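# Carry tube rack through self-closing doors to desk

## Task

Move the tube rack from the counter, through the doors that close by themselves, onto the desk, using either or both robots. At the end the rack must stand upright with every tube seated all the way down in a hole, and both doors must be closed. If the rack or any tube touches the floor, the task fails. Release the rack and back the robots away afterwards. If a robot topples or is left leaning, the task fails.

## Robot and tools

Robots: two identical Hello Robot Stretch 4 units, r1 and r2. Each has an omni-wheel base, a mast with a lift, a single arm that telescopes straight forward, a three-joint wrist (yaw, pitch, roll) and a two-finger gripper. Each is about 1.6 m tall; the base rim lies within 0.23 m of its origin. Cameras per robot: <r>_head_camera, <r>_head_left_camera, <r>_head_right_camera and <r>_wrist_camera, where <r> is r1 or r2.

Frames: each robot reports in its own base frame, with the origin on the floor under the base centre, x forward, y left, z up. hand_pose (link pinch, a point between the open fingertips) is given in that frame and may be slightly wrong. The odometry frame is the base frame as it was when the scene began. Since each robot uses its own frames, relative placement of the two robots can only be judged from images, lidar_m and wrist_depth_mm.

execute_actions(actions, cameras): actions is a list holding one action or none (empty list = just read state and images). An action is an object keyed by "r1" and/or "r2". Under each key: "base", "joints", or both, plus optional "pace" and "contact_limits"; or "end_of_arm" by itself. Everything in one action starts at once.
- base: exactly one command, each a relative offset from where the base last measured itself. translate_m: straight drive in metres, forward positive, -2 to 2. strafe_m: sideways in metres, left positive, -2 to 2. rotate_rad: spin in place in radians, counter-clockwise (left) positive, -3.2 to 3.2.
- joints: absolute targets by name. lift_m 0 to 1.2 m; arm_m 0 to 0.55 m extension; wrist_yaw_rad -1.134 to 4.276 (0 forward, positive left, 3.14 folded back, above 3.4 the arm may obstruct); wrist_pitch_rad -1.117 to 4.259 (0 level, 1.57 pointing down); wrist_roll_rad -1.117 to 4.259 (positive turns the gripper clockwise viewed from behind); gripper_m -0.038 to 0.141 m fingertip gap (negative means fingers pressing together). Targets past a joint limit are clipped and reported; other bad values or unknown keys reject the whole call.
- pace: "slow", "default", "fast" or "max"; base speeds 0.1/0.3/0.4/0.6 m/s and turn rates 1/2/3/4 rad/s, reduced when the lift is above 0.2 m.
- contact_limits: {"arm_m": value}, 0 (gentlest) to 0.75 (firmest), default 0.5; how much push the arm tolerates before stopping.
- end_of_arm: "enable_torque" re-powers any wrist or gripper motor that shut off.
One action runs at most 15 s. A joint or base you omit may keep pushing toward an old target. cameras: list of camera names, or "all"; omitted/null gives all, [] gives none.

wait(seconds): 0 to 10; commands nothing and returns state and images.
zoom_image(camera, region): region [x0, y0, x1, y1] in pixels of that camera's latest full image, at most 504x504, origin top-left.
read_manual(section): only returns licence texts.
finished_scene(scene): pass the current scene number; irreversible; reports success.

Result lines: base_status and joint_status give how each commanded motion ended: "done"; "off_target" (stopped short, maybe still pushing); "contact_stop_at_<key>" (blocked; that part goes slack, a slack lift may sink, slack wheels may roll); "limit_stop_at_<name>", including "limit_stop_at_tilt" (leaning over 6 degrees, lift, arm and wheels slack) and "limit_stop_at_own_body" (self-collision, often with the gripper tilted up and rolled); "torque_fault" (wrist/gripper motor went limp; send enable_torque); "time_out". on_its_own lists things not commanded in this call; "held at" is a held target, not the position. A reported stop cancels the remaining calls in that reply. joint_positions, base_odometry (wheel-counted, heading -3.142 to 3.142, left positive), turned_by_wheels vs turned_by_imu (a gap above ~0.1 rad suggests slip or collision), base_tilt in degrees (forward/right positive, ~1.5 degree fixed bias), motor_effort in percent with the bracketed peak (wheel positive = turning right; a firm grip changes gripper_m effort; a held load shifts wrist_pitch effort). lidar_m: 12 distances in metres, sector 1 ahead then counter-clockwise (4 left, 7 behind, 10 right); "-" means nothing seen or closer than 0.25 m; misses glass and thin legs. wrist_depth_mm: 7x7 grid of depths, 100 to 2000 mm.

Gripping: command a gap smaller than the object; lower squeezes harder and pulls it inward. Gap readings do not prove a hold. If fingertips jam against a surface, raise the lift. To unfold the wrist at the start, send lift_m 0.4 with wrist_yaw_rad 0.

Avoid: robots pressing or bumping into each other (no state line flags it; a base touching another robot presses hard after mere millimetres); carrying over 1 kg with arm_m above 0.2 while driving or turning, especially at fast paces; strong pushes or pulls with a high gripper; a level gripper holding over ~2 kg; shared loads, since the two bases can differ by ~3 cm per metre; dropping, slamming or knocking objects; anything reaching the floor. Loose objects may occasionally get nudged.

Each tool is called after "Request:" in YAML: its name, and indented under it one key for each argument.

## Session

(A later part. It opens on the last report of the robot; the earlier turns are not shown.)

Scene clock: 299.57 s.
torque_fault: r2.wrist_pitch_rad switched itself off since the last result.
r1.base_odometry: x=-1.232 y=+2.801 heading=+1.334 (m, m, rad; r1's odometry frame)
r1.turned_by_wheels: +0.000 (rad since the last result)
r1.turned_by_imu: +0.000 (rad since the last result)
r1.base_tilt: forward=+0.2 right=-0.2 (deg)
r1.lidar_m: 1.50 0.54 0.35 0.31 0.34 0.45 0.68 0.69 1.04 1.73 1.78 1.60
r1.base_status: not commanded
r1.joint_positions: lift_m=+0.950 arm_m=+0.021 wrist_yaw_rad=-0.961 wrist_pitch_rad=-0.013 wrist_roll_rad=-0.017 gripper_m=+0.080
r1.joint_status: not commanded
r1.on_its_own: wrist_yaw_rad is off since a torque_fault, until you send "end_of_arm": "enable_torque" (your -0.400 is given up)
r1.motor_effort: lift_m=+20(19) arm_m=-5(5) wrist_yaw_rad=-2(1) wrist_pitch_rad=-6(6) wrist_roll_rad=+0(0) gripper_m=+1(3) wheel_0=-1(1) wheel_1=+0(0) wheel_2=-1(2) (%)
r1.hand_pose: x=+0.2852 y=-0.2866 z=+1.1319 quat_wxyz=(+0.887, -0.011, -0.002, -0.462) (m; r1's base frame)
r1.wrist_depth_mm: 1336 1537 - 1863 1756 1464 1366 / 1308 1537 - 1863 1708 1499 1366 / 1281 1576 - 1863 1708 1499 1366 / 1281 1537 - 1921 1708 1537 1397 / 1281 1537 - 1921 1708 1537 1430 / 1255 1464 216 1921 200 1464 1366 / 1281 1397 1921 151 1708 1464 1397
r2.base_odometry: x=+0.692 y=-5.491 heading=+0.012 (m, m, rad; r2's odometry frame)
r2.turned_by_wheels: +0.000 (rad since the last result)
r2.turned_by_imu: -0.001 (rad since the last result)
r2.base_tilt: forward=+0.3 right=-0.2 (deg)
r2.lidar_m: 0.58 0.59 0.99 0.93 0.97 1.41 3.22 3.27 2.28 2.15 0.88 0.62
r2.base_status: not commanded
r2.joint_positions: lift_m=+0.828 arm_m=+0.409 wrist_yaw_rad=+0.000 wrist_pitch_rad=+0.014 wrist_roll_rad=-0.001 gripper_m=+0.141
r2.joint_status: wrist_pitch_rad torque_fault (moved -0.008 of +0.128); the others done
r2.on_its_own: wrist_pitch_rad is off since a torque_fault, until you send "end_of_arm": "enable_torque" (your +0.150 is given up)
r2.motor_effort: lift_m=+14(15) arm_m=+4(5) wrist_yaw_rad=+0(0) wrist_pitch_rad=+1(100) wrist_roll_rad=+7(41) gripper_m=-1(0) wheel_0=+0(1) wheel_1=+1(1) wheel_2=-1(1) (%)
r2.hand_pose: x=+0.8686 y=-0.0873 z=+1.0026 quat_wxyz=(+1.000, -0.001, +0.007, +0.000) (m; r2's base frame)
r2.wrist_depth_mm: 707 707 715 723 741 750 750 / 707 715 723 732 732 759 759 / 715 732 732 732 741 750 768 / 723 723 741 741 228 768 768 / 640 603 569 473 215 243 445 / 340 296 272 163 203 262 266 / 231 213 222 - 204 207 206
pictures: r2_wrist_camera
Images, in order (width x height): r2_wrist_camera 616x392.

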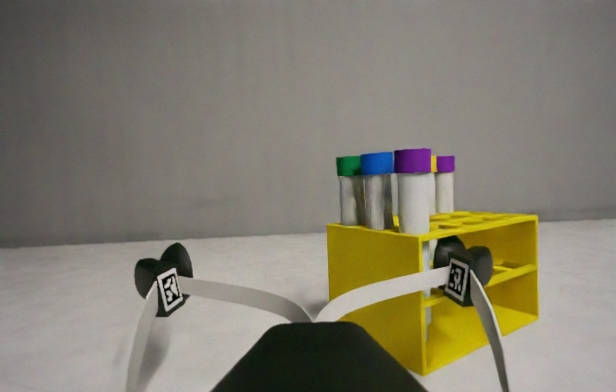

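Request:
execute_actions:
  actions:
    - {"r2":{"end_of_arm":"enable_torque"}}
  cameras: []

Request:
execute_actions:
  actions:
    - {"r2":{"joints":{"wrist_roll_rad":-0.1,"wrist_pitch_rad":0.02},"base":{"strafe_m":-0.04},"pace":"slow"}}
  cameras: ["r2_wrist_camera"]

Request:
execute_actions:
  actions:
    - {"r2":{"joints":{"arm_m":0.3},"pace":"slow"}}
  cameras: ["r2_wrist_camera"]

Scene clock: 301.63 s.
r1.base_odometry: x=-1.232 y=+2.801 heading=+1.334 (m, m, rad; r1's odometry frame)
r1.turned_by_wheels: +0.000 (rad since the last result)
r1.turned_by_imu: -0.001 (rad since the last result)
r1.base_tilt: forward=+0.2 right=-0.2 (deg)
r1.lidar_m: 1.49 0.50 0.33 0.32 0.33 0.43 0.69 0.70 1.02 1.72 1.78 1.62
r1.base_status: not commanded
r1.joint_positions: lift_m=+0.950 arm_m=+0.021 wrist_yaw_rad=-0.961 wrist_pitch_rad=-0.013 wrist_roll_rad=-0.017 gripper_m=+0.080
r1.joint_status: not commanded
r1.on_its_own: wrist_yaw_rad is off since a torque_fault, until you send "end_of_arm": "enable_torque" (your -0.400 is given up)
r1.motor_effort: lift_m=+19(19) arm_m=-5(5) wrist_yaw_rad=-2(1) wrist_pitch_rad=-5(5) wrist_roll_rad=+0(0) gripper_m=-6(0) wheel_0=-1(1) wheel_1=+1(1) wheel_2=-2(1) (%)
r1.hand_pose: x=+0.2852 y=-0.2866 z=+1.1319 quat_wxyz=(+0.887, -0.011, -0.002, -0.462) (m; r1's base frame)
r1.wrist_depth_mm: 1281 1618 - 1921 1661 1499 1366 / 1281 1618 - 1921 1661 1499 1397 / 1308 1618 - 1921 1708 1499 1397 / 1308 1537 - 1921 1661 1537 1397 / 1281 1537 - 1983 1661 1499 1366 / 1281 1464 217 1808 198 1537 1397 / 1281 1430 1863 151 1708 1464 1397
r2.base_odometry: x=+0.692 y=-5.491 heading=+0.012 (m, m, rad; r2's odometry frame)
r2.turned_by_wheels: +0.000 (rad since the last result)
r2.turned_by_imu: -0.001 (rad since the last result)
r2.base_tilt: forward=+0.2 right=+0.0 (deg)
r2.lidar_m: 0.59 0.60 0.99 0.94 0.96 1.41 3.24 3.27 2.29 2.16 0.88 0.63
r2.base_status: not commanded
r2.joint_positions: lift_m=+0.828 arm_m=+0.409 wrist_yaw_rad=+0.000 wrist_pitch_rad=+0.014 wrist_roll_rad=-0.001 gripper_m=+0.141
r2.joint_status: not commanded
r2.end_of_arm: enable_torque: each motor that was off is on again
r2.on_its_own: wrist_pitch_rad is held at +0.014, not at your +0.150, since a torque_fault
r2.motor_effort: lift_m=+14(14) arm_m=+4(5) wrist_yaw_rad=-2(0) wrist_pitch_rad=+1(0) wrist_roll_rad=+6(7) gripper_m=+1(0) wheel_0=+0(0) wheel_1=+1(1) wheel_2=-1(1) (%)
r2.hand_pose: x=+0.8686 y=-0.0873 z=+1.0026 quat_wxyz=(+1.000, -0.001, +0.007, +0.000) (m; r2's base frame)
r2.wrist_depth_mm: 707 707 723 732 732 750 750 / 715 723 723 741 741 750 759 / 715 723 723 741 741 750 759 / 723 723 732 741 228 759 778 / 640 603 569 473 215 243 442 / 340 297 272 163 203 260 266 / 231 214 223 - 204 207 206
pictures: none
No camera images: the call's "cameras" was empty. Leave "cameras" out to get every camera's image.

Scene clock: 303.10 s.
r1.base_odometry: x=-1.232 y=+2.801 heading=+1.334 (m, m, rad; r1's odometry frame)
r1.turned_by_wheels: +0.000 (rad since the last result)
r1.turned_by_imu: +0.000 (rad since the last result)
r1.base_tilt: forward=+0.3 right=-0.3 (deg)
r1.lidar_m: 1.50 0.52 0.35 0.30 0.31 0.43 0.67 0.71 1.05 1.73 1.79 1.62
r1.base_status: not commanded
r1.joint_positions: lift_m=+0.950 arm_m=+0.021 wrist_yaw_rad=-0.961 wrist_pitch_rad=-0.013 wrist_roll_rad=-0.017 gripper_m=+0.080
r1.joint_status: not commanded
r1.on_its_own: wrist_yaw_rad is off since a torque_fault, until you send "end_of_arm": "enable_torque" (your -0.400 is given up)
r1.motor_effort: lift_m=+19(19) arm_m=-5(5) wrist_yaw_rad=+0(1) wrist_pitch_rad=-6(6) wrist_roll_rad=+0(0) gripper_m=-3(1) wheel_0=-1(1) wheel_1=+1(1) wheel_2=-1(1) (%)
r1.hand_pose: x=+0.2852 y=-0.2866 z=+1.1319 quat_wxyz=(+0.887, -0.011, -0.002, -0.462) (m; r1's base frame)
r1.wrist_depth_mm: 1336 1618 - 1921 1708 1464 1366 / 1308 1576 - 1921 1756 1537 1430 / 1255 1618 - 1921 1708 1576 1397 / 1308 1576 - 1983 1756 1537 1366 / 1255 1537 - 1921 1708 1537 1397 / 1308 1464 218 1983 198 1499 1366 / 1308 1397 1921 150 1661 1464 1366
r2.base_odometry: x=+0.693 y=-5.531 heading=+0.012 (m, m, rad; r2's odometry frame)
r2.turned_by_wheels: +0.000 (rad since the last result)
r2.turned_by_imu: -0.001 (rad since the last result)
r2.base_tilt: forward=+0.0 right=-0.1 (deg)
r2.lidar_m: 0.58 0.60 1.03 0.98 1.01 1.44 3.35 3.21 2.24 2.11 0.89 0.63
r2.base_status: done
r2.joint_positions: lift_m=+0.828 arm_m=+0.409 wrist_yaw_rad=+0.000 wrist_pitch_rad=+0.022 wrist_roll_rad=-0.100 gripper_m=+0.141
r2.joint_status: all done
r2.motor_effort: lift_m=+15(15) arm_m=+5(5) wrist_yaw_rad=-2(1) wrist_pitch_rad=-6(7) wrist_roll_rad=+2(2) gripper_m=+0(1) wheel_0=+0(2) wheel_1=-1(4) wheel_2=-1(1) (%)
r2.hand_pose: x=+0.8686 y=-0.0873 z=+1.0000 quat_wxyz=(+0.999, -0.050, +0.011, +0.001) (m; r2's base frame)
r2.wrist_depth_mm: 699 707 715 723 732 741 750 / 707 715 723 732 741 750 750 / 715 723 723 741 750 750 768 / 723 732 741 750 218 768 778 / 427 449 473 392 205 256 615 / 266 252 247 163 200 279 330 / 194 189 204 - 201 217 226
pictures: r2_wrist_camera
Images, in order (width x height): r2_wrist_camera 616x392.

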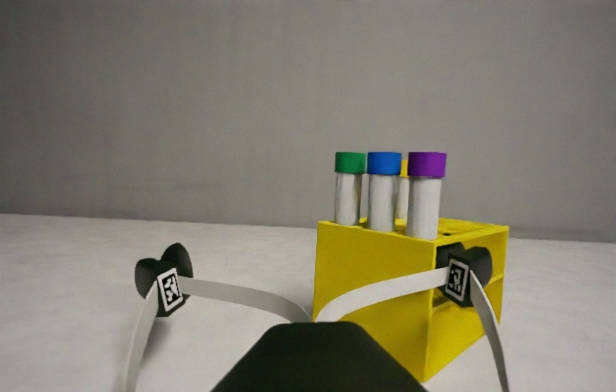

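Scene clock: 305.47 s.
r1.base_odometry: x=-1.232 y=+2.801 heading=+1.334 (m, m, rad; r1's odometry frame)
r1.turned_by_wheels: +0.000 (rad since the last result)
r1.turned_by_imu: -0.001 (rad since the last result)
r1.base_tilt: forward=+0.2 right=-0.3 (deg)
r1.lidar_m: 1.49 0.53 0.35 0.32 0.33 0.45 0.67 0.71 1.04 1.72 1.79 1.61
r1.base_status: not commanded
r1.joint_positions: lift_m=+0.950 arm_m=+0.021 wrist_yaw_rad=-0.961 wrist_pitch_rad=-0.013 wrist_roll_rad=-0.017 gripper_m=+0.080
r1.joint_status: not commanded
r1.on_its_own: wrist_yaw_rad is off since a torque_fault, until you send "end_of_arm": "enable_torque" (your -0.400 is given up)
r1.motor_effort: lift_m=+19(19) arm_m=-5(5) wrist_yaw_rad=-1(1) wrist_pitch_rad=-5(5) wrist_roll_rad=+0(0) gripper_m=-2(4) wheel_0=-1(1) wheel_1=+1(0) wheel_2=-2(2) (%)
r1.hand_pose: x=+0.2852 y=-0.2866 z=+1.1319 quat_wxyz=(+0.887, -0.011, -0.002, -0.462) (m; r1's base frame)
r1.wrist_depth_mm: 1281 1618 - 1863 1708 1499 1397 / 1308 1576 - 1863 1618 1537 1366 / 1281 1537 - 1863 1756 1499 1366 / 1255 1576 - 1921 1661 1499 1336 / 1281 1537 - 1983 1661 1464 1366 / 1281 1499 217 1863 198 1537 1366 / 1281 1397 1863 151 1708 1499 1397
r2.base_odometry: x=+0.693 y=-5.531 heading=+0.012 (m, m, rad; r2's odometry frame)
r2.turned_by_wheels: +0.000 (rad since the last result)
r2.turned_by_imu: -0.001 (rad since the last result)
r2.base_tilt: forward=+0.1 right=+0.0 (deg)
r2.lidar_m: 0.58 0.60 1.04 0.97 1.01 1.45 3.37 3.19 2.23 2.11 0.88 0.62
r2.base_status: not commanded
r2.joint_positions: lift_m=+0.828 arm_m=+0.301 wrist_yaw_rad=+0.000 wrist_pitch_rad=+0.022 wrist_roll_rad=-0.100 gripper_m=+0.141
r2.joint_status: all done
r2.motor_effort: lift_m=+15(15) arm_m=-5(5) wrist_yaw_rad=+1(0) wrist_pitch_rad=-6(6) wrist_roll_rad=+2(2) gripper_m=+0(1) wheel_0=+0(0) wheel_1=-1(1) wheel_2=-1(1) (%)
r2.hand_pose: x=+0.7602 y=-0.0874 z=+1.0000 quat_wxyz=(+0.999, -0.050, +0.011, +0.001) (m; r2's base frame)
r2.wrist_depth_mm: 798 809 809 831 831 842 854 / 820 820 831 842 842 854 878 / 820 831 831 842 854 866 878 / 831 831 842 842 220 878 878 / 427 449 473 433 207 256 621 / 267 252 247 163 202 272 332 / 195 190 204 - 202 218 226
pictures: r2_wrist_camera
Images, in order (width x height): r2_wrist_camera 616x392.

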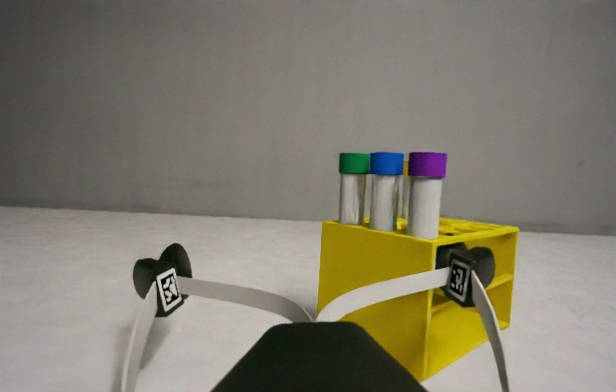

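Request:
execute_actions:
  actions:
    - {"r2":{"joints":{"arm_m":0.36,"wrist_yaw_rad":-0.3,"wrist_roll_rad":-0.05}}}
  cameras: ["r2_wrist_camera"]

Request:
execute_actions:
  actions:
    - {"r2":{"joints":{"wrist_roll_rad":-0.16},"base":{"strafe_m":-0.06},"pace":"fast"}}
  cameras: ["r2_wrist_camera"]

Scene clock: 307.73 s.
r1.base_odometry: x=-1.232 y=+2.801 heading=+1.334 (m, m, rad; r1's odometry frame)
r1.turned_by_wheels: +0.000 (rad since the last result)
r1.turned_by_imu: -0.001 (rad since the last result)
r1.base_tilt: forward=+0.2 right=-0.3 (deg)
r1.lidar_m: 1.51 0.51 0.33 0.32 0.33 0.46 0.68 0.71 1.03 1.74 1.78 1.60
r1.base_status: not commanded
r1.joint_positions: lift_m=+0.950 arm_m=+0.021 wrist_yaw_rad=-0.961 wrist_pitch_rad=-0.013 wrist_roll_rad=-0.017 gripper_m=+0.080
r1.joint_status: not commanded
r1.on_its_own: wrist_yaw_rad is off since a torque_fault, until you send "end_of_arm": "enable_torque" (your -0.400 is given up)
r1.motor_effort: lift_m=+19(19) arm_m=-5(5) wrist_yaw_rad=-3(1) wrist_pitch_rad=-6(5) wrist_roll_rad=+0(0) gripper_m=-2(1) wheel_0=-1(1) wheel_1=+0(0) wheel_2=-1(2) (%)
r1.hand_pose: x=+0.2852 y=-0.2866 z=+1.1319 quat_wxyz=(+0.887, -0.011, -0.002, -0.462) (m; r1's base frame)
r1.wrist_depth_mm: 1281 1537 - 1921 1661 1499 1397 / 1336 1576 - 1921 1661 1537 1397 / 1281 1576 - 1863 1661 1464 1397 / 1281 1537 - 1983 1708 1537 1366 / 1281 1537 - 1921 1708 1499 1366 / 1308 1464 218 1921 198 1499 1397 / 1229 1430 1863 151 1661 1464 1366
r2.base_odometry: x=+0.693 y=-5.531 heading=+0.012 (m, m, rad; r2's odometry frame)
r2.turned_by_wheels: +0.000 (rad since the last result)
r2.turned_by_imu: -0.001 (rad since the last result)
r2.base_tilt: forward=+0.2 right=-0.2 (deg)
r2.lidar_m: 0.58 0.60 1.04 0.96 1.01 1.47 3.37 3.20 2.24 2.11 0.87 0.63
r2.base_status: not commanded
r2.joint_positions: lift_m=+0.828 arm_m=+0.359 wrist_yaw_rad=-0.300 wrist_pitch_rad=+0.022 wrist_roll_rad=-0.050 gripper_m=+0.141
r2.joint_status: all done
r2.motor_effort: lift_m=+15(15) arm_m=+5(4) wrist_yaw_rad=+0(9) wrist_pitch_rad=-4(6) wrist_roll_rad=+5(7) gripper_m=-1(2) wheel_0=+0(0) wheel_1=-1(1) wheel_2=-1(1) (%)
r2.hand_pose: x=+0.7797 y=-0.1687 z=+1.0002 quat_wxyz=(+0.988, -0.023, +0.014, -0.149) (m; r2's base frame)
r2.wrist_depth_mm: 676 732 788 854 931 1025 1160 / 691 732 788 866 931 1042 1160 / 683 741 798 866 946 1042 1160 / 691 741 798 878 917 1025 245 / 500 500 508 512 286 220 241 / 294 272 253 163 226 250 238 / 208 197 209 - 217 206 207
pictures: r2_wrist_camera
Images, in order (width x height): r2_wrist_camera 616x392.

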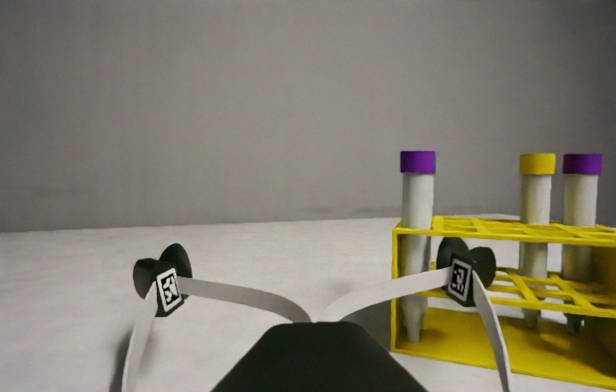

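Scene clock: 308.80 s.
r1.base_odometry: x=-1.232 y=+2.801 heading=+1.334 (m, m, rad; r1's odometry frame)
r1.turned_by_wheels: +0.000 (rad since the last result)
r1.turned_by_imu: +0.000 (rad since the last result)
r1.base_tilt: forward=+0.2 right=-0.3 (deg)
r1.lidar_m: 1.50 0.53 0.36 0.31 0.33 0.44 0.67 0.69 1.06 1.72 1.78 1.60
r1.base_status: not commanded
r1.joint_positions: lift_m=+0.950 arm_m=+0.021 wrist_yaw_rad=-0.961 wrist_pitch_rad=-0.013 wrist_roll_rad=-0.017 gripper_m=+0.080
r1.joint_status: not commanded
r1.on_its_own: wrist_yaw_rad is off since a torque_fault, until you send "end_of_arm": "enable_torque" (your -0.400 is given up)
r1.motor_effort: lift_m=+19(19) arm_m=-5(5) wrist_yaw_rad=+0(1) wrist_pitch_rad=-6(5) wrist_roll_rad=+0(0) gripper_m=-3(2) wheel_0=-1(1) wheel_1=+0(0) wheel_2=-2(2) (%)
r1.hand_pose: x=+0.2852 y=-0.2866 z=+1.1319 quat_wxyz=(+0.887, -0.011, -0.002, -0.462) (m; r1's base frame)
r1.wrist_depth_mm: 1281 1576 - 1921 1708 1499 1397 / 1281 1576 - 1863 1708 1537 1366 / 1255 1618 - 1921 1661 1499 1366 / 1281 1576 - 1921 1708 1537 1366 / 1255 1537 - 1921 1756 1499 1397 / 1308 1499 217 1983 198 1537 1397 / 1255 1366 1808 151 1756 1464 1366
r2.base_odometry: x=+0.694 y=-5.591 heading=+0.012 (m, m, rad; r2's odometry frame)
r2.turned_by_wheels: +0.000 (rad since the last result)
r2.turned_by_imu: -0.001 (rad since the last result)
r2.base_tilt: forward=+0.3 right=-0.1 (deg)
r2.lidar_m: 0.57 0.59 0.80 1.03 1.07 1.54 3.39 3.11 2.18 2.04 0.87 0.63
r2.base_status: done
r2.joint_positions: lift_m=+0.828 arm_m=+0.359 wrist_yaw_rad=-0.300 wrist_pitch_rad=+0.023 wrist_roll_rad=-0.159 gripper_m=+0.141
r2.joint_status: all done
r2.motor_effort: lift_m=+15(16) arm_m=+5(5) wrist_yaw_rad=+0(1) wrist_pitch_rad=-7(7) wrist_roll_rad=+2(2) gripper_m=-2(1) wheel_0=-1(12) wheel_1=+1(8) wheel_2=-1(1) (%)
r2.hand_pose: x=+0.7797 y=-0.1687 z=+1.0000 quat_wxyz=(+0.986, -0.077, +0.023, -0.148) (m; r2's base frame)
r2.wrist_depth_mm: 676 723 778 842 917 1008 1098 / 691 732 788 854 931 1025 1138 / 699 741 798 866 946 1042 1160 / 683 741 798 878 917 1042 1182 / 364 394 445 504 241 234 264 / 241 233 241 163 221 267 236 / 180 182 199 - 222 218 230
pictures: r2_wrist_camera
Images, in order (width x height): r2_wrist_camera 616x392.

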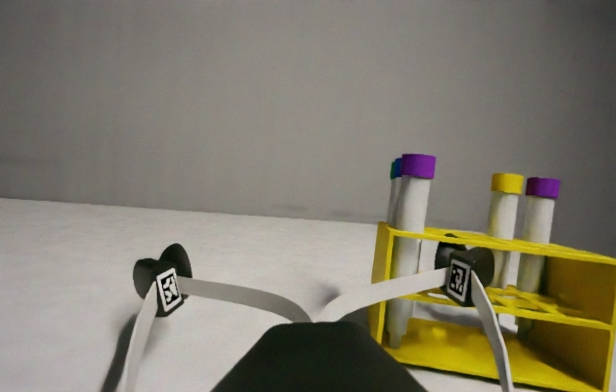

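Now pulling straight back should exit.

Request:
execute_actions:
  actions:
    - {"r2":{"joints":{"wrist_roll_rad":-0.07}}}
  cameras: []

Request:
execute_actions:
  actions:
    - {"r2":{"joints":{"arm_m":0.26},"pace":"fast"}}
  cameras: ["r2_wrist_camera"]

Scene clock: 310.10 s.
r1.base_odometry: x=-1.232 y=+2.801 heading=+1.334 (m, m, rad; r1's odometry frame)
r1.turned_by_wheels: +0.000 (rad since the last result)
r1.turned_by_imu: +0.000 (rad since the last result)
r1.base_tilt: forward=+0.1 right=-0.3 (deg)
r1.lidar_m: 1.49 0.54 0.33 0.33 0.33 0.44 0.67 0.69 1.05 1.74 1.77 1.60
r1.base_status: not commanded
r1.joint_positions: lift_m=+0.950 arm_m=+0.021 wrist_yaw_rad=-0.961 wrist_pitch_rad=-0.013 wrist_roll_rad=-0.017 gripper_m=+0.080
r1.joint_status: not commanded
r1.on_its_own: wrist_yaw_rad is off since a torque_fault, until you send "end_of_arm": "enable_torque" (your -0.400 is given up)
r1.motor_effort: lift_m=+19(19) arm_m=-5(5) wrist_yaw_rad=+1(1) wrist_pitch_rad=-6(5) wrist_roll_rad=+0(0) gripper_m=+0(1) wheel_0=-1(1) wheel_1=+0(1) wheel_2=-2(1) (%)
r1.hand_pose: x=+0.2852 y=-0.2866 z=+1.1319 quat_wxyz=(+0.887, -0.011, -0.002, -0.462) (m; r1's base frame)
r1.wrist_depth_mm: 1281 1576 - 1863 1661 1537 1366 / 1308 1618 - 1921 1708 1537 1366 / 1281 1618 - 1863 1756 1576 1397 / 1281 1537 - 1863 1708 1537 1336 / 1255 1576 - 1921 1708 1499 1397 / 1255 1464 216 1983 198 1537 1397 / 1281 1397 1863 151 1708 1499 1397
r2.base_odometry: x=+0.694 y=-5.591 heading=+0.012 (m, m, rad; r2's odometry frame)
r2.turned_by_wheels: +0.000 (rad since the last result)
r2.turned_by_imu: -0.001 (rad since the last result)
r2.base_tilt: forward=+0.2 right=-0.1 (deg)
r2.lidar_m: 0.58 0.61 0.81 1.03 1.07 1.53 3.40 3.11 2.18 2.06 0.89 0.63
r2.base_status: not commanded
r2.joint_positions: lift_m=+0.828 arm_m=+0.359 wrist_yaw_rad=-0.300 wrist_pitch_rad=+0.023 wrist_roll_rad=-0.070 gripper_m=+0.141
r2.joint_status: all done
r2.motor_effort: lift_m=+15(15) arm_m=+5(6) wrist_yaw_rad=-2(0) wrist_pitch_rad=-6(6) wrist_roll_rad=+5(5) gripper_m=+0(2) wheel_0=-1(1) wheel_1=+1(1) wheel_2=-1(1) (%)
r2.hand_pose: x=+0.7797 y=-0.1687 z=+1.0000 quat_wxyz=(+0.988, -0.033, +0.016, -0.149) (m; r2's base frame)
r2.wrist_depth_mm: 683 732 788 854 931 1025 1160 / 691 741 788 854 946 1042 1138 / 699 741 798 878 931 1042 1182 / 691 750 809 891 917 1042 1182 / 466 477 492 508 235 231 251 / 282 263 251 163 222 253 248 / 202 194 207 - 219 210 212
pictures: none
No camera images: the call's "cameras" was empty. Leave "cameras" out to get every camera's image.

Scene clock: 311.20 s.
r1.base_odometry: x=-1.232 y=+2.801 heading=+1.334 (m, m, rad; r1's odometry frame)
r1.turned_by_wheels: +0.000 (rad since the last result)
r1.turned_by_imu: +0.000 (rad since the last result)
r1.base_tilt: forward=+0.2 right=-0.2 (deg)
r1.lidar_m: 1.50 0.52 0.36 0.32 0.34 0.45 0.67 0.71 1.04 1.74 1.78 1.61
r1.base_status: not commanded
r1.joint_positions: lift_m=+0.950 arm_m=+0.021 wrist_yaw_rad=-0.961 wrist_pitch_rad=-0.013 wrist_roll_rad=-0.017 gripper_m=+0.080
r1.joint_status: not commanded
r1.on_its_own: wrist_yaw_rad is off since a torque_fault, until you send "end_of_arm": "enable_torque" (your -0.400 is given up)
r1.motor_effort: lift_m=+20(19) arm_m=-5(5) wrist_yaw_rad=-2(1) wrist_pitch_rad=-5(5) wrist_roll_rad=+0(0) gripper_m=+1(4) wheel_0=-1(1) wheel_1=+1(1) wheel_2=-1(1) (%)
r1.hand_pose: x=+0.2852 y=-0.2866 z=+1.1319 quat_wxyz=(+0.887, -0.011, -0.002, -0.462) (m; r1's base frame)
r1.wrist_depth_mm: 1308 1576 - 1921 1661 1499 1430 / 1255 1576 - 1921 1708 1576 1336 / 1281 1618 - 1983 1661 1499 1366 / 1308 1576 - 1921 1708 1576 1397 / 1308 1537 - 1921 1708 1499 1397 / 1281 1430 216 1921 199 1499 1366 / 1281 1366 1808 151 1708 1464 1397
r2.base_odometry: x=+0.694 y=-5.591 heading=+0.012 (m, m, rad; r2's odometry frame)
r2.turned_by_wheels: +0.000 (rad since the last result)
r2.turned_by_imu: +0.000 (rad since the last result)
r2.base_tilt: forward=+0.1 right=+0.0 (deg)
r2.lidar_m: 0.58 0.60 0.80 1.04 1.06 1.54 3.39 3.11 2.15 2.05 0.89 0.64
r2.base_status: not commanded
r2.joint_positions: lift_m=+0.828 arm_m=+0.261 wrist_yaw_rad=-0.300 wrist_pitch_rad=+0.022 wrist_roll_rad=-0.070 gripper_m=+0.141
r2.joint_status: all done
r2.motor_effort: lift_m=+15(16) arm_m=-5(4) wrist_yaw_rad=+0(1) wrist_pitch_rad=-6(7) wrist_roll_rad=+5(5) gripper_m=-1(1) wheel_0=-1(1) wheel_1=+1(1) wheel_2=-1(1) (%)
r2.hand_pose: x=+0.6815 y=-0.1688 z=+1.0001 quat_wxyz=(+0.988, -0.033, +0.016, -0.149) (m; r2's base frame)
r2.wrist_depth_mm: 768 820 878 946 1042 1160 1281 / 768 831 878 960 1060 1160 1281 / 778 831 904 976 1042 1160 1308 / 778 831 891 976 232 1205 1336 / 466 477 496 449 226 237 488 / 282 265 251 163 210 255 278 / 203 194 207 - 213 214 218
pictures: r2_wrist_camera
Images, in order (width x height): r2_wrist_camera 616x392.

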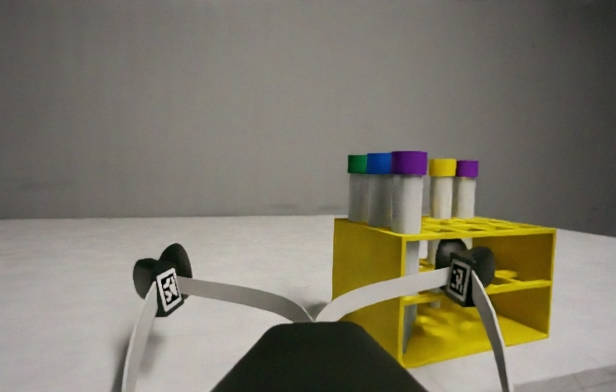

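Request:
execute_actions:
  actions:
    - {"r2":{"joints":{"arm_m":0.4,"wrist_yaw_rad":-0.5}}}
  cameras: ["r2_wrist_camera"]

Request:
execute_actions:
  actions:
    - {"r2":{"joints":{"arm_m":0.36,"wrist_roll_rad":0.03},"pace":"slow"}}
  cameras: ["r2_wrist_camera"]

Request:
execute_actions:
  actions:
    - {"r2":{"joints":{"arm_m":0.32,"gripper_m":0.1},"pace":"slow"}}
  cameras: ["r2_wrist_camera"]

Scene clock: 314.03 s.
r1.base_odometry: x=-1.232 y=+2.801 heading=+1.334 (m, m, rad; r1's odometry frame)
r1.turned_by_wheels: +0.000 (rad since the last result)
r1.turned_by_imu: -0.001 (rad since the last result)
r1.base_tilt: forward=+0.2 right=-0.3 (deg)
r1.lidar_m: 1.47 0.51 0.35 0.31 0.34 0.44 0.67 0.71 1.06 1.74 1.78 1.61
r1.base_status: not commanded
r1.joint_positions: lift_m=+0.950 arm_m=+0.021 wrist_yaw_rad=-0.961 wrist_pitch_rad=-0.013 wrist_roll_rad=-0.017 gripper_m=+0.080
r1.joint_status: not commanded
r1.on_its_own: wrist_yaw_rad is off since a torque_fault, until you send "end_of_arm": "enable_torque" (your -0.400 is given up)
r1.motor_effort: lift_m=+19(19) arm_m=-5(5) wrist_yaw_rad=-1(1) wrist_pitch_rad=-6(6) wrist_roll_rad=+0(0) gripper_m=+3(3) wheel_0=-1(1) wheel_1=+0(1) wheel_2=-2(1) (%)
r1.hand_pose: x=+0.2852 y=-0.2866 z=+1.1319 quat_wxyz=(+0.887, -0.011, -0.002, -0.462) (m; r1's base frame)
r1.wrist_depth_mm: 1308 1576 - 1921 1708 1499 1397 / 1308 1576 - 1983 1661 1537 1397 / 1281 1618 - 1921 1708 1499 1397 / 1336 1537 - 1921 1661 1576 1366 / 1281 1576 - 1921 1756 1499 1366 / 1281 1430 216 1921 198 1537 1366 / 1281 1397 1863 151 1708 1499 1336
r2.base_odometry: x=+0.694 y=-5.591 heading=+0.012 (m, m, rad; r2's odometry frame)
r2.turned_by_wheels: +0.000 (rad since the last result)
r2.turned_by_imu: -0.001 (rad since the last result)
r2.base_tilt: forward=+0.2 right=-0.3 (deg)
r2.lidar_m: 0.59 0.60 0.79 1.03 1.05 1.54 3.39 3.12 2.18 2.05 0.89 0.63
r2.base_status: not commanded
r2.joint_positions: lift_m=+0.828 arm_m=+0.399 wrist_yaw_rad=-0.500 wrist_pitch_rad=+0.022 wrist_roll_rad=-0.070 gripper_m=+0.141
r2.joint_status: all done
r2.motor_effort: lift_m=+15(15) arm_m=+5(9) wrist_yaw_rad=+2(2) wrist_pitch_rad=-5(6) wrist_roll_rad=+4(4) gripper_m=+1(0) wheel_0=-1(1) wheel_1=+1(1) wheel_2=-1(1) (%)
r2.hand_pose: x=+0.7812 y=-0.2150 z=+1.0001 quat_wxyz=(+0.968, -0.031, +0.019, -0.247) (m; r2's base frame)
r2.wrist_depth_mm: 640 723 798 904 1078 1281 1576 / 647 715 809 931 1078 1308 1618 / 654 723 820 946 1060 1281 1576 / 661 732 831 931 917 1255 1618 / 466 480 492 508 224 216 249 / 282 262 251 163 218 255 236 / 202 194 206 - 220 208 212
pictures: r2_wrist_camera
Images, in order (width x height): r2_wrist_camera 616x392.

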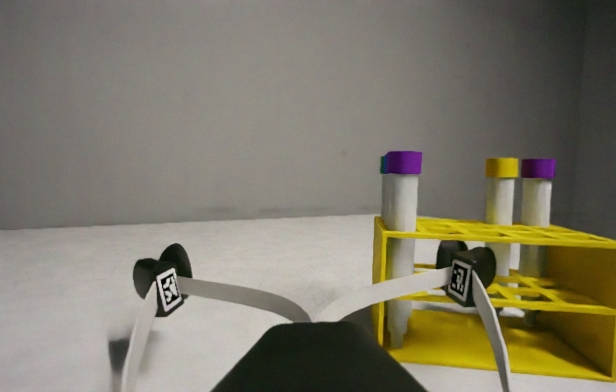

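Scene clock: 315.57 s.
r1.base_odometry: x=-1.232 y=+2.801 heading=+1.334 (m, m, rad; r1's odometry frame)
r1.turned_by_wheels: +0.000 (rad since the last result)
r1.turned_by_imu: +0.000 (rad since the last result)
r1.base_tilt: forward=+0.2 right=-0.2 (deg)
r1.lidar_m: 1.50 0.51 0.35 0.31 0.32 0.46 0.68 0.70 1.03 1.74 1.79 1.61
r1.base_status: not commanded
r1.joint_positions: lift_m=+0.950 arm_m=+0.021 wrist_yaw_rad=-0.961 wrist_pitch_rad=-0.013 wrist_roll_rad=-0.017 gripper_m=+0.080
r1.joint_status: not commanded
r1.on_its_own: wrist_yaw_rad is off since a torque_fault, until you send "end_of_arm": "enable_torque" (your -0.400 is given up)
r1.motor_effort: lift_m=+19(19) arm_m=-5(5) wrist_yaw_rad=-3(1) wrist_pitch_rad=-5(7) wrist_roll_rad=+1(0) gripper_m=-5(2) wheel_0=-1(1) wheel_1=+0(1) wheel_2=-1(1) (%)
r1.hand_pose: x=+0.2852 y=-0.2866 z=+1.1319 quat_wxyz=(+0.887, -0.011, -0.002, -0.462) (m; r1's base frame)
r1.wrist_depth_mm: 1308 1576 - 1921 1708 1537 1430 / 1281 1576 - 1983 1756 1499 1430 / 1281 1576 - 1983 1708 1464 1397 / 1281 1537 - 1921 1756 1499 1397 / 1281 1576 - 1921 1708 1499 1430 / 1281 1499 217 1921 199 1499 1366 / 1308 1397 1921 151 1708 1464 1366
r2.base_odometry: x=+0.694 y=-5.591 heading=+0.012 (m, m, rad; r2's odometry frame)
r2.turned_by_wheels: +0.000 (rad since the last result)
r2.turned_by_imu: -0.001 (rad since the last result)
r2.base_tilt: forward=+0.1 right=+0.0 (deg)
r2.lidar_m: 0.59 0.60 0.81 1.03 1.06 1.52 3.39 3.09 2.18 2.05 0.87 0.65
r2.base_status: not commanded
r2.joint_positions: lift_m=+0.828 arm_m=+0.361 wrist_yaw_rad=-0.499 wrist_pitch_rad=+0.018 wrist_roll_rad=+0.028 gripper_m=+0.141
r2.joint_status: all done
r2.motor_effort: lift_m=+15(15) arm_m=-5(7) wrist_yaw_rad=-1(2) wrist_pitch_rad=+7(12) wrist_roll_rad=+8(11) gripper_m=+2(0) wheel_0=-1(1) wheel_1=+1(1) wheel_2=-1(1) (%)
r2.hand_pose: x=+0.7432 y=-0.2148 z=+1.0013 quat_wxyz=(+0.969, +0.016, +0.005, -0.247) (m; r2's base frame)
r2.wrist_depth_mm: 691 759 866 976 1138 1366 1661 / 691 768 866 991 1160 1397 1618 / 691 768 854 991 1160 1336 1661 / 691 759 866 976 262 276 1618 / 676 640 580 535 217 274 249 / 359 310 272 162 221 237 242 / 240 220 226 - 213 200 198
pictures: r2_wrist_camera
Images, in order (width x height): r2_wrist_camera 616x392.

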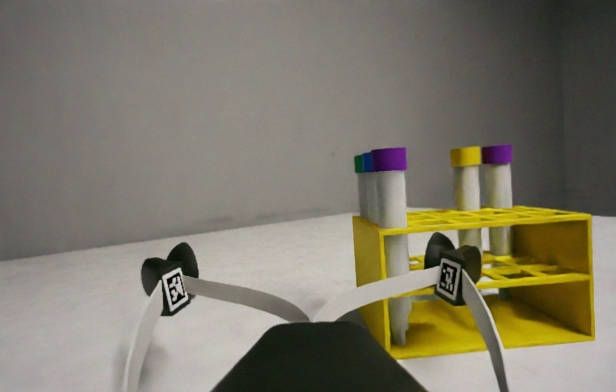

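Scene clock: 318.07 s.
r1.base_odometry: x=-1.232 y=+2.801 heading=+1.334 (m, m, rad; r1's odometry frame)
r1.turned_by_wheels: +0.000 (rad since the last result)
r1.turned_by_imu: -0.001 (rad since the last result)
r1.base_tilt: forward=+0.2 right=-0.3 (deg)
r1.lidar_m: 1.49 0.52 0.36 0.31 0.33 0.43 0.69 0.70 1.02 1.74 1.75 1.60
r1.base_status: not commanded
r1.joint_positions: lift_m=+0.950 arm_m=+0.021 wrist_yaw_rad=-0.961 wrist_pitch_rad=-0.013 wrist_roll_rad=-0.017 gripper_m=+0.080
r1.joint_status: not commanded
r1.on_its_own: wrist_yaw_rad is off since a torque_fault, until you send "end_of_arm": "enable_torque" (your -0.400 is given up)
r1.motor_effort: lift_m=+19(19) arm_m=-5(5) wrist_yaw_rad=+1(1) wrist_pitch_rad=-6(5) wrist_roll_rad=+0(0) gripper_m=-1(4) wheel_0=-1(1) wheel_1=+0(1) wheel_2=-2(1) (%)
r1.hand_pose: x=+0.2852 y=-0.2866 z=+1.1319 quat_wxyz=(+0.887, -0.011, -0.002, -0.462) (m; r1's base frame)
r1.wrist_depth_mm: 1255 1576 - 1863 1661 1499 1397 / 1308 1618 - 1921 1756 1499 1366 / 1281 1618 - 1983 1661 1576 1366 / 1255 1537 - 1983 1661 1537 1366 / 1308 1537 - 1921 1661 1499 1397 / 1308 1464 217 1983 198 1499 1366 / 1281 1397 1808 151 1756 1499 1366
r2.base_odometry: x=+0.694 y=-5.591 heading=+0.012 (m, m, rad; r2's odometry frame)
r2.turned_by_wheels: +0.000 (rad since the last result)
r2.turned_by_imu: -0.001 (rad since the last result)
r2.base_tilt: forward=+0.0 right=-0.1 (deg)
r2.lidar_m: 0.58 0.60 0.79 1.04 1.07 1.51 3.40 3.12 2.17 2.05 0.88 0.66
r2.base_status: not commanded
r2.joint_positions: lift_m=+0.828 arm_m=+0.321 wrist_yaw_rad=-0.501 wrist_pitch_rad=+0.019 wrist_roll_rad=+0.029 gripper_m=+0.100
r2.joint_status: all done
r2.motor_effort: lift_m=+15(15) arm_m=-5(8) wrist_yaw_rad=+3(3) wrist_pitch_rad=+5(7) wrist_roll_rad=+7(7) gripper_m=-3(5) wheel_0=-1(0) wheel_1=+1(1) wheel_2=-1(1) (%)
r2.hand_pose: x=+0.7029 y=-0.2151 z=+1.0011 quat_wxyz=(+0.969, +0.016, +0.005, -0.248) (m; r2's base frame)
r2.wrist_depth_mm: 723 798 904 1025 1229 1430 1618 / 732 809 904 1042 1205 1464 1661 / 715 809 904 1042 1229 1464 1661 / 723 809 904 991 281 290 1661 / 699 634 564 469 214 268 379 / 357 336 271 282 222 251 247 / 239 220 225 - 215 196 219
pictures: r2_wrist_camera
Images, in order (width x height): r2_wrist_camera 616x392.

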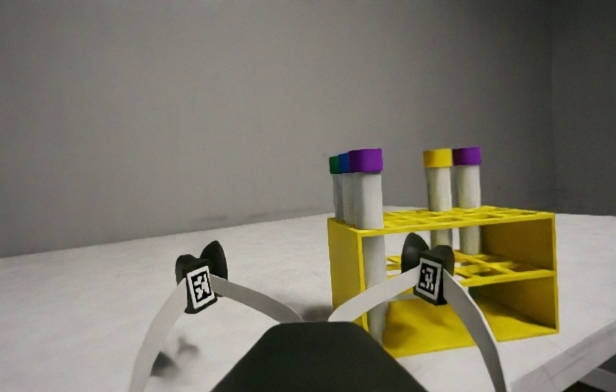

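Slipping out gradually. Continue with opening.

Request:
execute_actions:
  actions:
    - {"r2":{"joints":{"arm_m":0.28,"gripper_m":0.141},"pace":"slow"}}
  cameras: ["r2_wrist_camera","r2_head_camera"]

Scene clock: 321.37 s.
r1.base_odometry: x=-1.232 y=+2.801 heading=+1.334 (m, m, rad; r1's odometry frame)
r1.turned_by_wheels: +0.000 (rad since the last result)
r1.turned_by_imu: -0.001 (rad since the last result)
r1.base_tilt: forward=+0.2 right=-0.2 (deg)
r1.lidar_m: 1.50 0.50 0.35 0.33 0.34 0.46 0.68 0.70 1.04 1.74 1.76 1.60
r1.base_status: not commanded
r1.joint_positions: lift_m=+0.950 arm_m=+0.021 wrist_yaw_rad=-0.961 wrist_pitch_rad=-0.013 wrist_roll_rad=-0.017 gripper_m=+0.080
r1.joint_status: not commanded
r1.on_its_own: wrist_yaw_rad is off since a torque_fault, until you send "end_of_arm": "enable_torque" (your -0.400 is given up)
r1.motor_effort: lift_m=+19(19) arm_m=-5(5) wrist_yaw_rad=-3(1) wrist_pitch_rad=-6(5) wrist_roll_rad=+1(0) gripper_m=-2(4) wheel_0=-1(1) wheel_1=+0(1) wheel_2=-1(2) (%)
r1.hand_pose: x=+0.2852 y=-0.2866 z=+1.1319 quat_wxyz=(+0.887, -0.011, -0.002, -0.462) (m; r1's base frame)
r1.wrist_depth_mm: 1255 1537 - 1863 1661 1537 1397 / 1281 1537 - 1863 1756 1499 1366 / 1281 1618 - 1863 1756 1537 1397 / 1281 1576 - 1921 1708 1499 1397 / 1281 1537 - 1921 1661 1499 1366 / 1308 1537 218 1921 199 1576 1366 / 1308 1366 1863 151 1708 1464 1397
r2.base_odometry: x=+0.694 y=-5.591 heading=+0.012 (m, m, rad; r2's odometry frame)
r2.turned_by_wheels: +0.000 (rad since the last result)
r2.turned_by_imu: -0.001 (rad since the last result)
r2.base_tilt: forward=+0.2 right=-0.1 (deg)
r2.lidar_m: 0.59 0.60 0.81 1.04 1.05 1.54 3.37 3.09 2.19 2.05 0.88 0.66
r2.base_status: not commanded
r2.joint_positions: lift_m=+0.828 arm_m=+0.281 wrist_yaw_rad=-0.499 wrist_pitch_rad=+0.019 wrist_roll_rad=+0.029 gripper_m=+0.141
r2.joint_status: all done
r2.motor_effort: lift_m=+15(16) arm_m=-5(2) wrist_yaw_rad=-2(2) wrist_pitch_rad=+5(5) wrist_roll_rad=+6(7) gripper_m=-1(3) wheel_0=-1(0) wheel_1=+1(1) wheel_2=-1(1) (%)
r2.hand_pose: x=+0.6632 y=-0.2149 z=+1.0011 quat_wxyz=(+0.969, +0.016, +0.005, -0.247) (m; r2's base frame)
r2.wrist_depth_mm: 750 842 946 1078 1281 1537 1661 / 759 831 946 1098 1281 1537 1661 / 750 831 946 1078 1255 1499 1661 / 759 842 946 1060 262 278 1661 / 707 647 569 535 217 271 247 / 357 312 273 160 231 240 240 / 241 220 226 - 213 228 1708
pictures: r2_head_camera, r2_wrist_camera
Images, in order (width x height): r2_head_camera 420x560, r2_wrist_camera 616x392.

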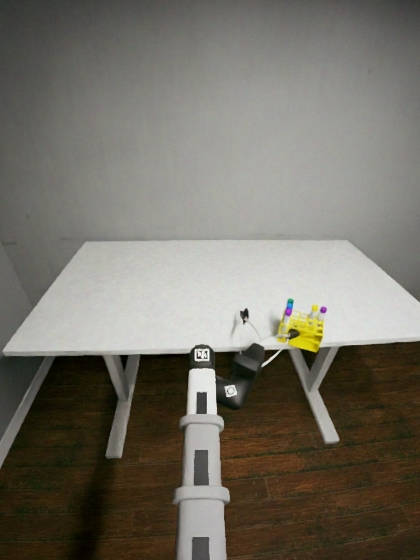

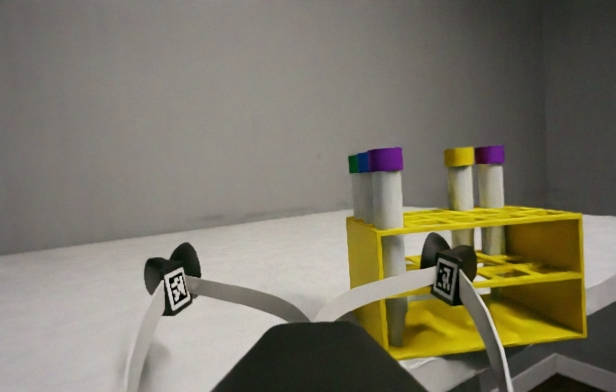

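Request:
execute_actions:
  actions:
    - {"r2":{"joints":{"arm_m":0.52,"wrist_roll_rad":-0.05}}}
  cameras: []

Request:
execute_actions:
  actions:
    - {"r2":{"joints":{"wrist_roll_rad":0.13}}}
  cameras: ["r2_wrist_camera"]

Request:
execute_actions:
  actions:
    - {"r2":{"joints":{"arm_m":0.44},"pace":"max"}}
  cameras: ["r2_wrist_camera"]

Scene clock: 324.57 s.
r1.base_odometry: x=-1.232 y=+2.801 heading=+1.334 (m, m, rad; r1's odometry frame)
r1.turned_by_wheels: +0.000 (rad since the last result)
r1.turned_by_imu: -0.001 (rad since the last result)
r1.base_tilt: forward=+0.2 right=-0.3 (deg)
r1.lidar_m: 1.50 0.50 0.33 0.31 0.33 0.45 0.69 0.69 1.03 1.74 1.77 1.60
r1.base_status: not commanded
r1.joint_positions: lift_m=+0.950 arm_m=+0.021 wrist_yaw_rad=-0.961 wrist_pitch_rad=-0.013 wrist_roll_rad=-0.017 gripper_m=+0.080
r1.joint_status: not commanded
r1.on_its_own: wrist_yaw_rad is off since a torque_fault, until you send "end_of_arm": "enable_torque" (your -0.400 is given up)
r1.motor_effort: lift_m=+19(19) arm_m=-5(5) wrist_yaw_rad=-1(1) wrist_pitch_rad=-6(6) wrist_roll_rad=+0(0) gripper_m=-3(3) wheel_0=-1(1) wheel_1=+0(0) wheel_2=-1(2) (%)
r1.hand_pose: x=+0.2852 y=-0.2866 z=+1.1319 quat_wxyz=(+0.887, -0.011, -0.002, -0.462) (m; r1's base frame)
r1.wrist_depth_mm: 1281 1576 - 1921 1661 1537 1336 / 1308 1576 - 1983 1708 1499 1397 / 1255 1576 - 1863 1756 1499 1397 / 1255 1537 - 1921 1661 1537 1397 / 1308 1576 - 1863 1708 1537 1397 / 1281 1464 216 1921 199 1576 1397 / 1281 1397 1921 151 1756 1464 1366
r2.base_odometry: x=+0.694 y=-5.591 heading=+0.012 (m, m, rad; r2's odometry frame)
r2.turned_by_wheels: +0.000 (rad since the last result)
r2.turned_by_imu: -0.001 (rad since the last result)
r2.base_tilt: forward=+0.3 right=-0.2 (deg)
r2.lidar_m: 0.59 0.59 0.79 1.04 1.08 1.53 3.38 3.09 2.16 2.04 0.87 0.63
r2.base_status: not commanded
r2.joint_positions: lift_m=+0.828 arm_m=+0.519 wrist_yaw_rad=-0.500 wrist_pitch_rad=+0.022 wrist_roll_rad=-0.050 gripper_m=+0.141
r2.joint_status: all done
r2.motor_effort: lift_m=+15(15) arm_m=+5(7) wrist_yaw_rad=+0(2) wrist_pitch_rad=-4(4) wrist_roll_rad=+3(1) gripper_m=+0(0) wheel_0=-1(1) wheel_1=+1(1) wheel_2=-1(1) (%)
r2.hand_pose: x=+0.9012 y=-0.2150 z=+1.0002 quat_wxyz=(+0.969, -0.021, +0.017, -0.247) (m; r2's base frame)
r2.wrist_depth_mm: 549 615 691 788 931 1098 1366 / 549 615 691 798 931 1118 1397 / 554 621 699 798 931 1098 1397 / 564 621 707 809 904 250 1397 / 504 504 508 508 399 202 220 / 294 272 253 163 242 207 209 / 208 197 209 - 224 202 195
pictures: none
No camera images: the call's "cameras" was empty. Leave "cameras" out to get every camera's image.

Scene clock: 325.20 s.
r1.base_odometry: x=-1.232 y=+2.801 heading=+1.334 (m, m, rad; r1's odometry frame)
r1.turned_by_wheels: +0.000 (rad since the last result)
r1.turned_by_imu: +0.000 (rad since the last result)
r1.base_tilt: forward=+0.2 right=-0.3 (deg)
r1.lidar_m: 1.50 0.55 0.35 0.32 0.34 0.45 0.70 0.69 1.05 1.73 1.77 1.62
r1.base_status: not commanded
r1.joint_positions: lift_m=+0.950 arm_m=+0.021 wrist_yaw_rad=-0.961 wrist_pitch_rad=-0.013 wrist_roll_rad=-0.017 gripper_m=+0.080
r1.joint_status: not commanded
r1.on_its_own: wrist_yaw_rad is off since a torque_fault, until you send "end_of_arm": "enable_torque" (your -0.400 is given up)
r1.motor_effort: lift_m=+19(19) arm_m=-5(5) wrist_yaw_rad=-1(1) wrist_pitch_rad=-5(5) wrist_roll_rad=+0(0) gripper_m=-1(0) wheel_0=-1(1) wheel_1=+0(0) wheel_2=-2(1) (%)
r1.hand_pose: x=+0.2852 y=-0.2866 z=+1.1319 quat_wxyz=(+0.887, -0.011, -0.002, -0.462) (m; r1's base frame)
r1.wrist_depth_mm: 1281 1537 - 1921 1708 1537 1366 / 1281 1576 - 1921 1708 1537 1336 / 1281 1576 - 1921 1756 1499 1397 / 1308 1537 - 1863 1661 1537 1366 / 1255 1499 - 1921 1756 1576 1366 / 1281 1464 216 1863 198 1537 1366 / 1308 1397 1808 151 1661 1464 1366
r2.base_odometry: x=+0.694 y=-5.591 heading=+0.012 (m, m, rad; r2's odometry frame)
r2.turned_by_wheels: +0.000 (rad since the last result)
r2.turned_by_imu: +0.000 (rad since the last result)
r2.base_tilt: forward=+0.3 right=-0.2 (deg)
r2.lidar_m: 0.59 0.60 0.81 1.03 1.07 1.54 3.39 3.12 2.18 2.04 0.89 0.63
r2.base_status: not commanded
r2.joint_positions: lift_m=+0.828 arm_m=+0.519 wrist_yaw_rad=-0.503 wrist_pitch_rad=+0.007 wrist_roll_rad=+0.124 gripper_m=+0.141
r2.joint_status: all done
r2.on_its_own: wrist_pitch_rad is at rest, and its effort (+37) is outside its rest range (-23 to +23); wrist_roll_rad is at rest, and its effort (+21) is outside its rest range (-13 to +13)
r2.motor_effort: lift_m=+15(15) arm_m=+5(5) wrist_yaw_rad=+8(8) wrist_pitch_rad=+37(37) wrist_roll_rad=+21(21) gripper_m=+3(2) wheel_0=+0(0) wheel_1=+1(1) wheel_2=-1(1) (%)
r2.hand_pose: x=+0.9007 y=-0.2156 z=+1.0043 quat_wxyz=(+0.967, +0.061, -0.012, -0.248) (m; r2's base frame)
r2.wrist_depth_mm: 580 647 732 842 976 1205 1499 / 574 640 723 831 976 1182 1464 / 569 634 715 820 946 1160 1336 / 569 627 715 820 904 251 1281 / 559 615 683 615 399 201 229 / 525 377 329 163 251 219 181 / 310 267 264 - 224 197 184
pictures: r2_wrist_camera
Images, in order (width x height): r2_wrist_camera 616x392.

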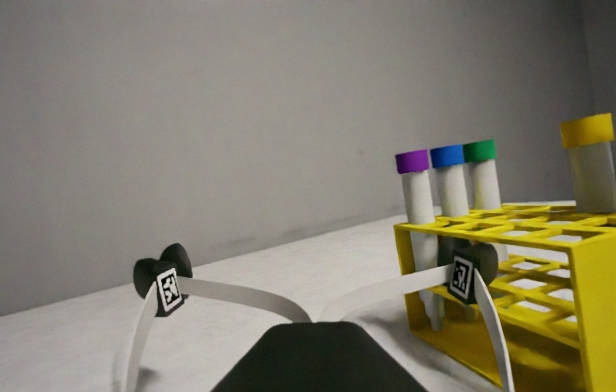

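Scene clock: 326.17 s.
r1.base_odometry: x=-1.232 y=+2.801 heading=+1.334 (m, m, rad; r1's odometry frame)
r1.turned_by_wheels: +0.000 (rad since the last result)
r1.turned_by_imu: +0.000 (rad since the last result)
r1.base_tilt: forward=+0.2 right=-0.3 (deg)
r1.lidar_m: 1.51 0.53 0.36 0.31 0.33 0.45 0.68 0.70 1.06 1.72 1.78 1.63
r1.base_status: not commanded
r1.joint_positions: lift_m=+0.950 arm_m=+0.021 wrist_yaw_rad=-0.961 wrist_pitch_rad=-0.013 wrist_roll_rad=-0.017 gripper_m=+0.080
r1.joint_status: not commanded
r1.on_its_own: wrist_yaw_rad is off since a torque_fault, until you send "end_of_arm": "enable_torque" (your -0.400 is given up)
r1.motor_effort: lift_m=+19(19) arm_m=-5(5) wrist_yaw_rad=+1(1) wrist_pitch_rad=-6(6) wrist_roll_rad=+0(0) gripper_m=-2(2) wheel_0=-1(1) wheel_1=+1(0) wheel_2=-1(1) (%)
r1.hand_pose: x=+0.2852 y=-0.2866 z=+1.1319 quat_wxyz=(+0.887, -0.011, -0.002, -0.462) (m; r1's base frame)
r1.wrist_depth_mm: 1281 1618 - 1921 1661 1537 1397 / 1308 1537 - 1983 1661 1499 1397 / 1281 1618 - 1921 1708 1499 1366 / 1308 1537 - 1921 1618 1499 1397 / 1255 1537 - 1983 1756 1464 1430 / 1281 1464 218 1921 198 1537 1397 / 1281 1397 1863 151 1708 1430 1397
r2.base_odometry: x=+0.694 y=-5.591 heading=+0.012 (m, m, rad; r2's odometry frame)
r2.turned_by_wheels: +0.000 (rad since the last result)
r2.turned_by_imu: +0.000 (rad since the last result)
r2.base_tilt: forward=+0.3 right=-0.2 (deg)
r2.lidar_m: 0.59 0.61 0.80 1.03 1.07 1.51 3.40 3.11 2.19 2.05 0.88 0.62
r2.base_status: not commanded
r2.joint_positions: lift_m=+0.828 arm_m=+0.441 wrist_yaw_rad=-0.498 wrist_pitch_rad=+0.010 wrist_roll_rad=+0.126 gripper_m=+0.141
r2.joint_status: all done
r2.on_its_own: wrist_pitch_rad is at rest, and its effort (+28) is outside its rest range (-23 to +23)
r2.motor_effort: lift_m=+15(15) arm_m=-5(4) wrist_yaw_rad=-6(7) wrist_pitch_rad=+28(37) wrist_roll_rad=+13(22) gripper_m=-1(0) wheel_0=-1(2) wheel_1=+0(1) wheel_2=-1(1) (%)
r2.hand_pose: x=+0.8235 y=-0.2146 z=+1.0034 quat_wxyz=(+0.967, +0.063, -0.011, -0.246) (m; r2's base frame)
r2.wrist_depth_mm: 640 715 809 917 1078 1308 1576 / 634 699 798 917 1078 1281 1537 / 627 707 798 904 1025 1205 200 / 634 699 788 904 254 260 191 / 627 683 699 559 220 229 146 / 512 413 307 164 245 181 148 / 303 264 258 - 213 186 147
pictures: r2_wrist_camera
Images, in order (width x height): r2_wrist_camera 616x392.

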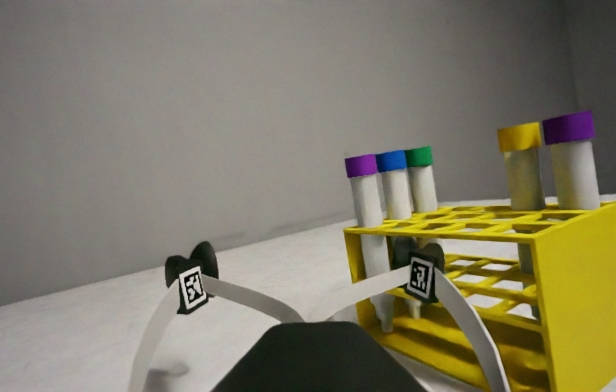

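Rack is now outside the gripper; closing should pull the pad out.

Request:
execute_actions:
  actions:
    - {"r2":{"joints":{"gripper_m":0.0,"wrist_roll_rad":0.05}}}
  cameras: ["r2_wrist_camera","r2_head_camera"]

Scene clock: 332.17 s.
r1.base_odometry: x=-1.232 y=+2.801 heading=+1.334 (m, m, rad; r1's odometry frame)
r1.turned_by_wheels: +0.000 (rad since the last result)
r1.turned_by_imu: -0.002 (rad since the last result)
r1.base_tilt: forward=+0.3 right=-0.2 (deg)
r1.lidar_m: 1.49 0.52 0.34 0.31 0.33 0.44 0.67 0.70 1.04 1.73 1.77 1.63
r1.base_status: not commanded
r1.joint_positions: lift_m=+0.950 arm_m=+0.021 wrist_yaw_rad=-0.961 wrist_pitch_rad=-0.013 wrist_roll_rad=-0.017 gripper_m=+0.080
r1.joint_status: not commanded
r1.on_its_own: wrist_yaw_rad is off since a torque_fault, until you send "end_of_arm": "enable_torque" (your -0.400 is given up)
r1.motor_effort: lift_m=+19(19) arm_m=-5(5) wrist_yaw_rad=+0(1) wrist_pitch_rad=-5(5) wrist_roll_rad=+0(0) gripper_m=-3(4) wheel_0=-1(1) wheel_1=+0(1) wheel_2=-2(2) (%)
r1.hand_pose: x=+0.2852 y=-0.2866 z=+1.1319 quat_wxyz=(+0.887, -0.011, -0.002, -0.462) (m; r1's base frame)
r1.wrist_depth_mm: 1308 1537 - 1921 1708 1499 1366 / 1308 1576 - 1921 1708 1499 1430 / 1281 1618 - 1921 1756 1499 1366 / 1308 1537 - 1983 1708 1464 1366 / 1255 1576 - 1863 1661 1499 1430 / 1281 1499 216 1863 199 1537 1397 / 1308 1430 1863 151 1708 1464 1430
r2.base_odometry: x=+0.694 y=-5.591 heading=+0.012 (m, m, rad; r2's odometry frame)
r2.turned_by_wheels: +0.000 (rad since the last result)
r2.turned_by_imu: -0.002 (rad since the last result)
r2.base_tilt: forward=+0.2 right=-0.1 (deg)
r2.lidar_m: 0.58 0.61 0.81 1.03 1.07 1.55 3.38 3.09 2.18 2.05 0.90 0.63
r2.base_status: not commanded
r2.joint_positions: lift_m=+0.828 arm_m=+0.441 wrist_yaw_rad=-0.499 wrist_pitch_rad=+0.016 wrist_roll_rad=+0.050 gripper_m=+0.000
r2.joint_status: all done
r2.motor_effort: lift_m=+16(15) arm_m=-5(6) wrist_yaw_rad=-1(5) wrist_pitch_rad=+12(28) wrist_roll_rad=+5(6) gripper_m=-9(6) wheel_0=+0(1) wheel_1=+0(0) wheel_2=-1(1) (%)
r2.hand_pose: x=+0.8231 y=-0.2149 z=+1.0019 quat_wxyz=(+0.969, +0.026, +0.002, -0.247) (m; r2's base frame)
r2.wrist_depth_mm: 627 699 788 904 1060 1281 1576 / 627 699 788 904 1060 1281 1576 / 627 699 788 878 1060 1182 1576 / 627 699 778 247 1025 199 1499 / 615 676 621 230 202 163 370 / 387 359 183 195 179 153 233 / 253 227 232 - 202 143 180
pictures: r2_head_camera, r2_wrist_camera
Images, in order (width x height): r2_head_camera 420x560, r2_wrist_camera 616x392.

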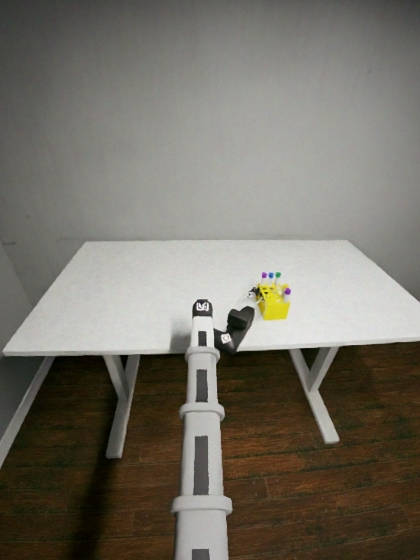

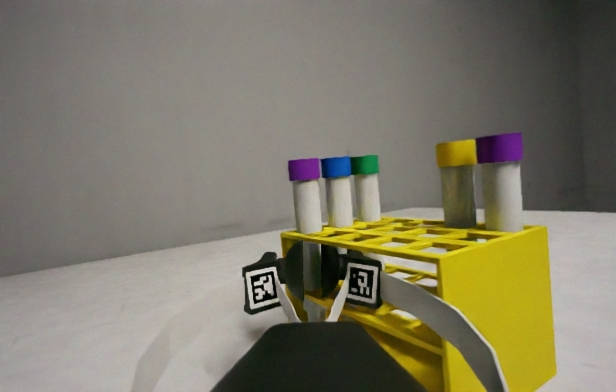

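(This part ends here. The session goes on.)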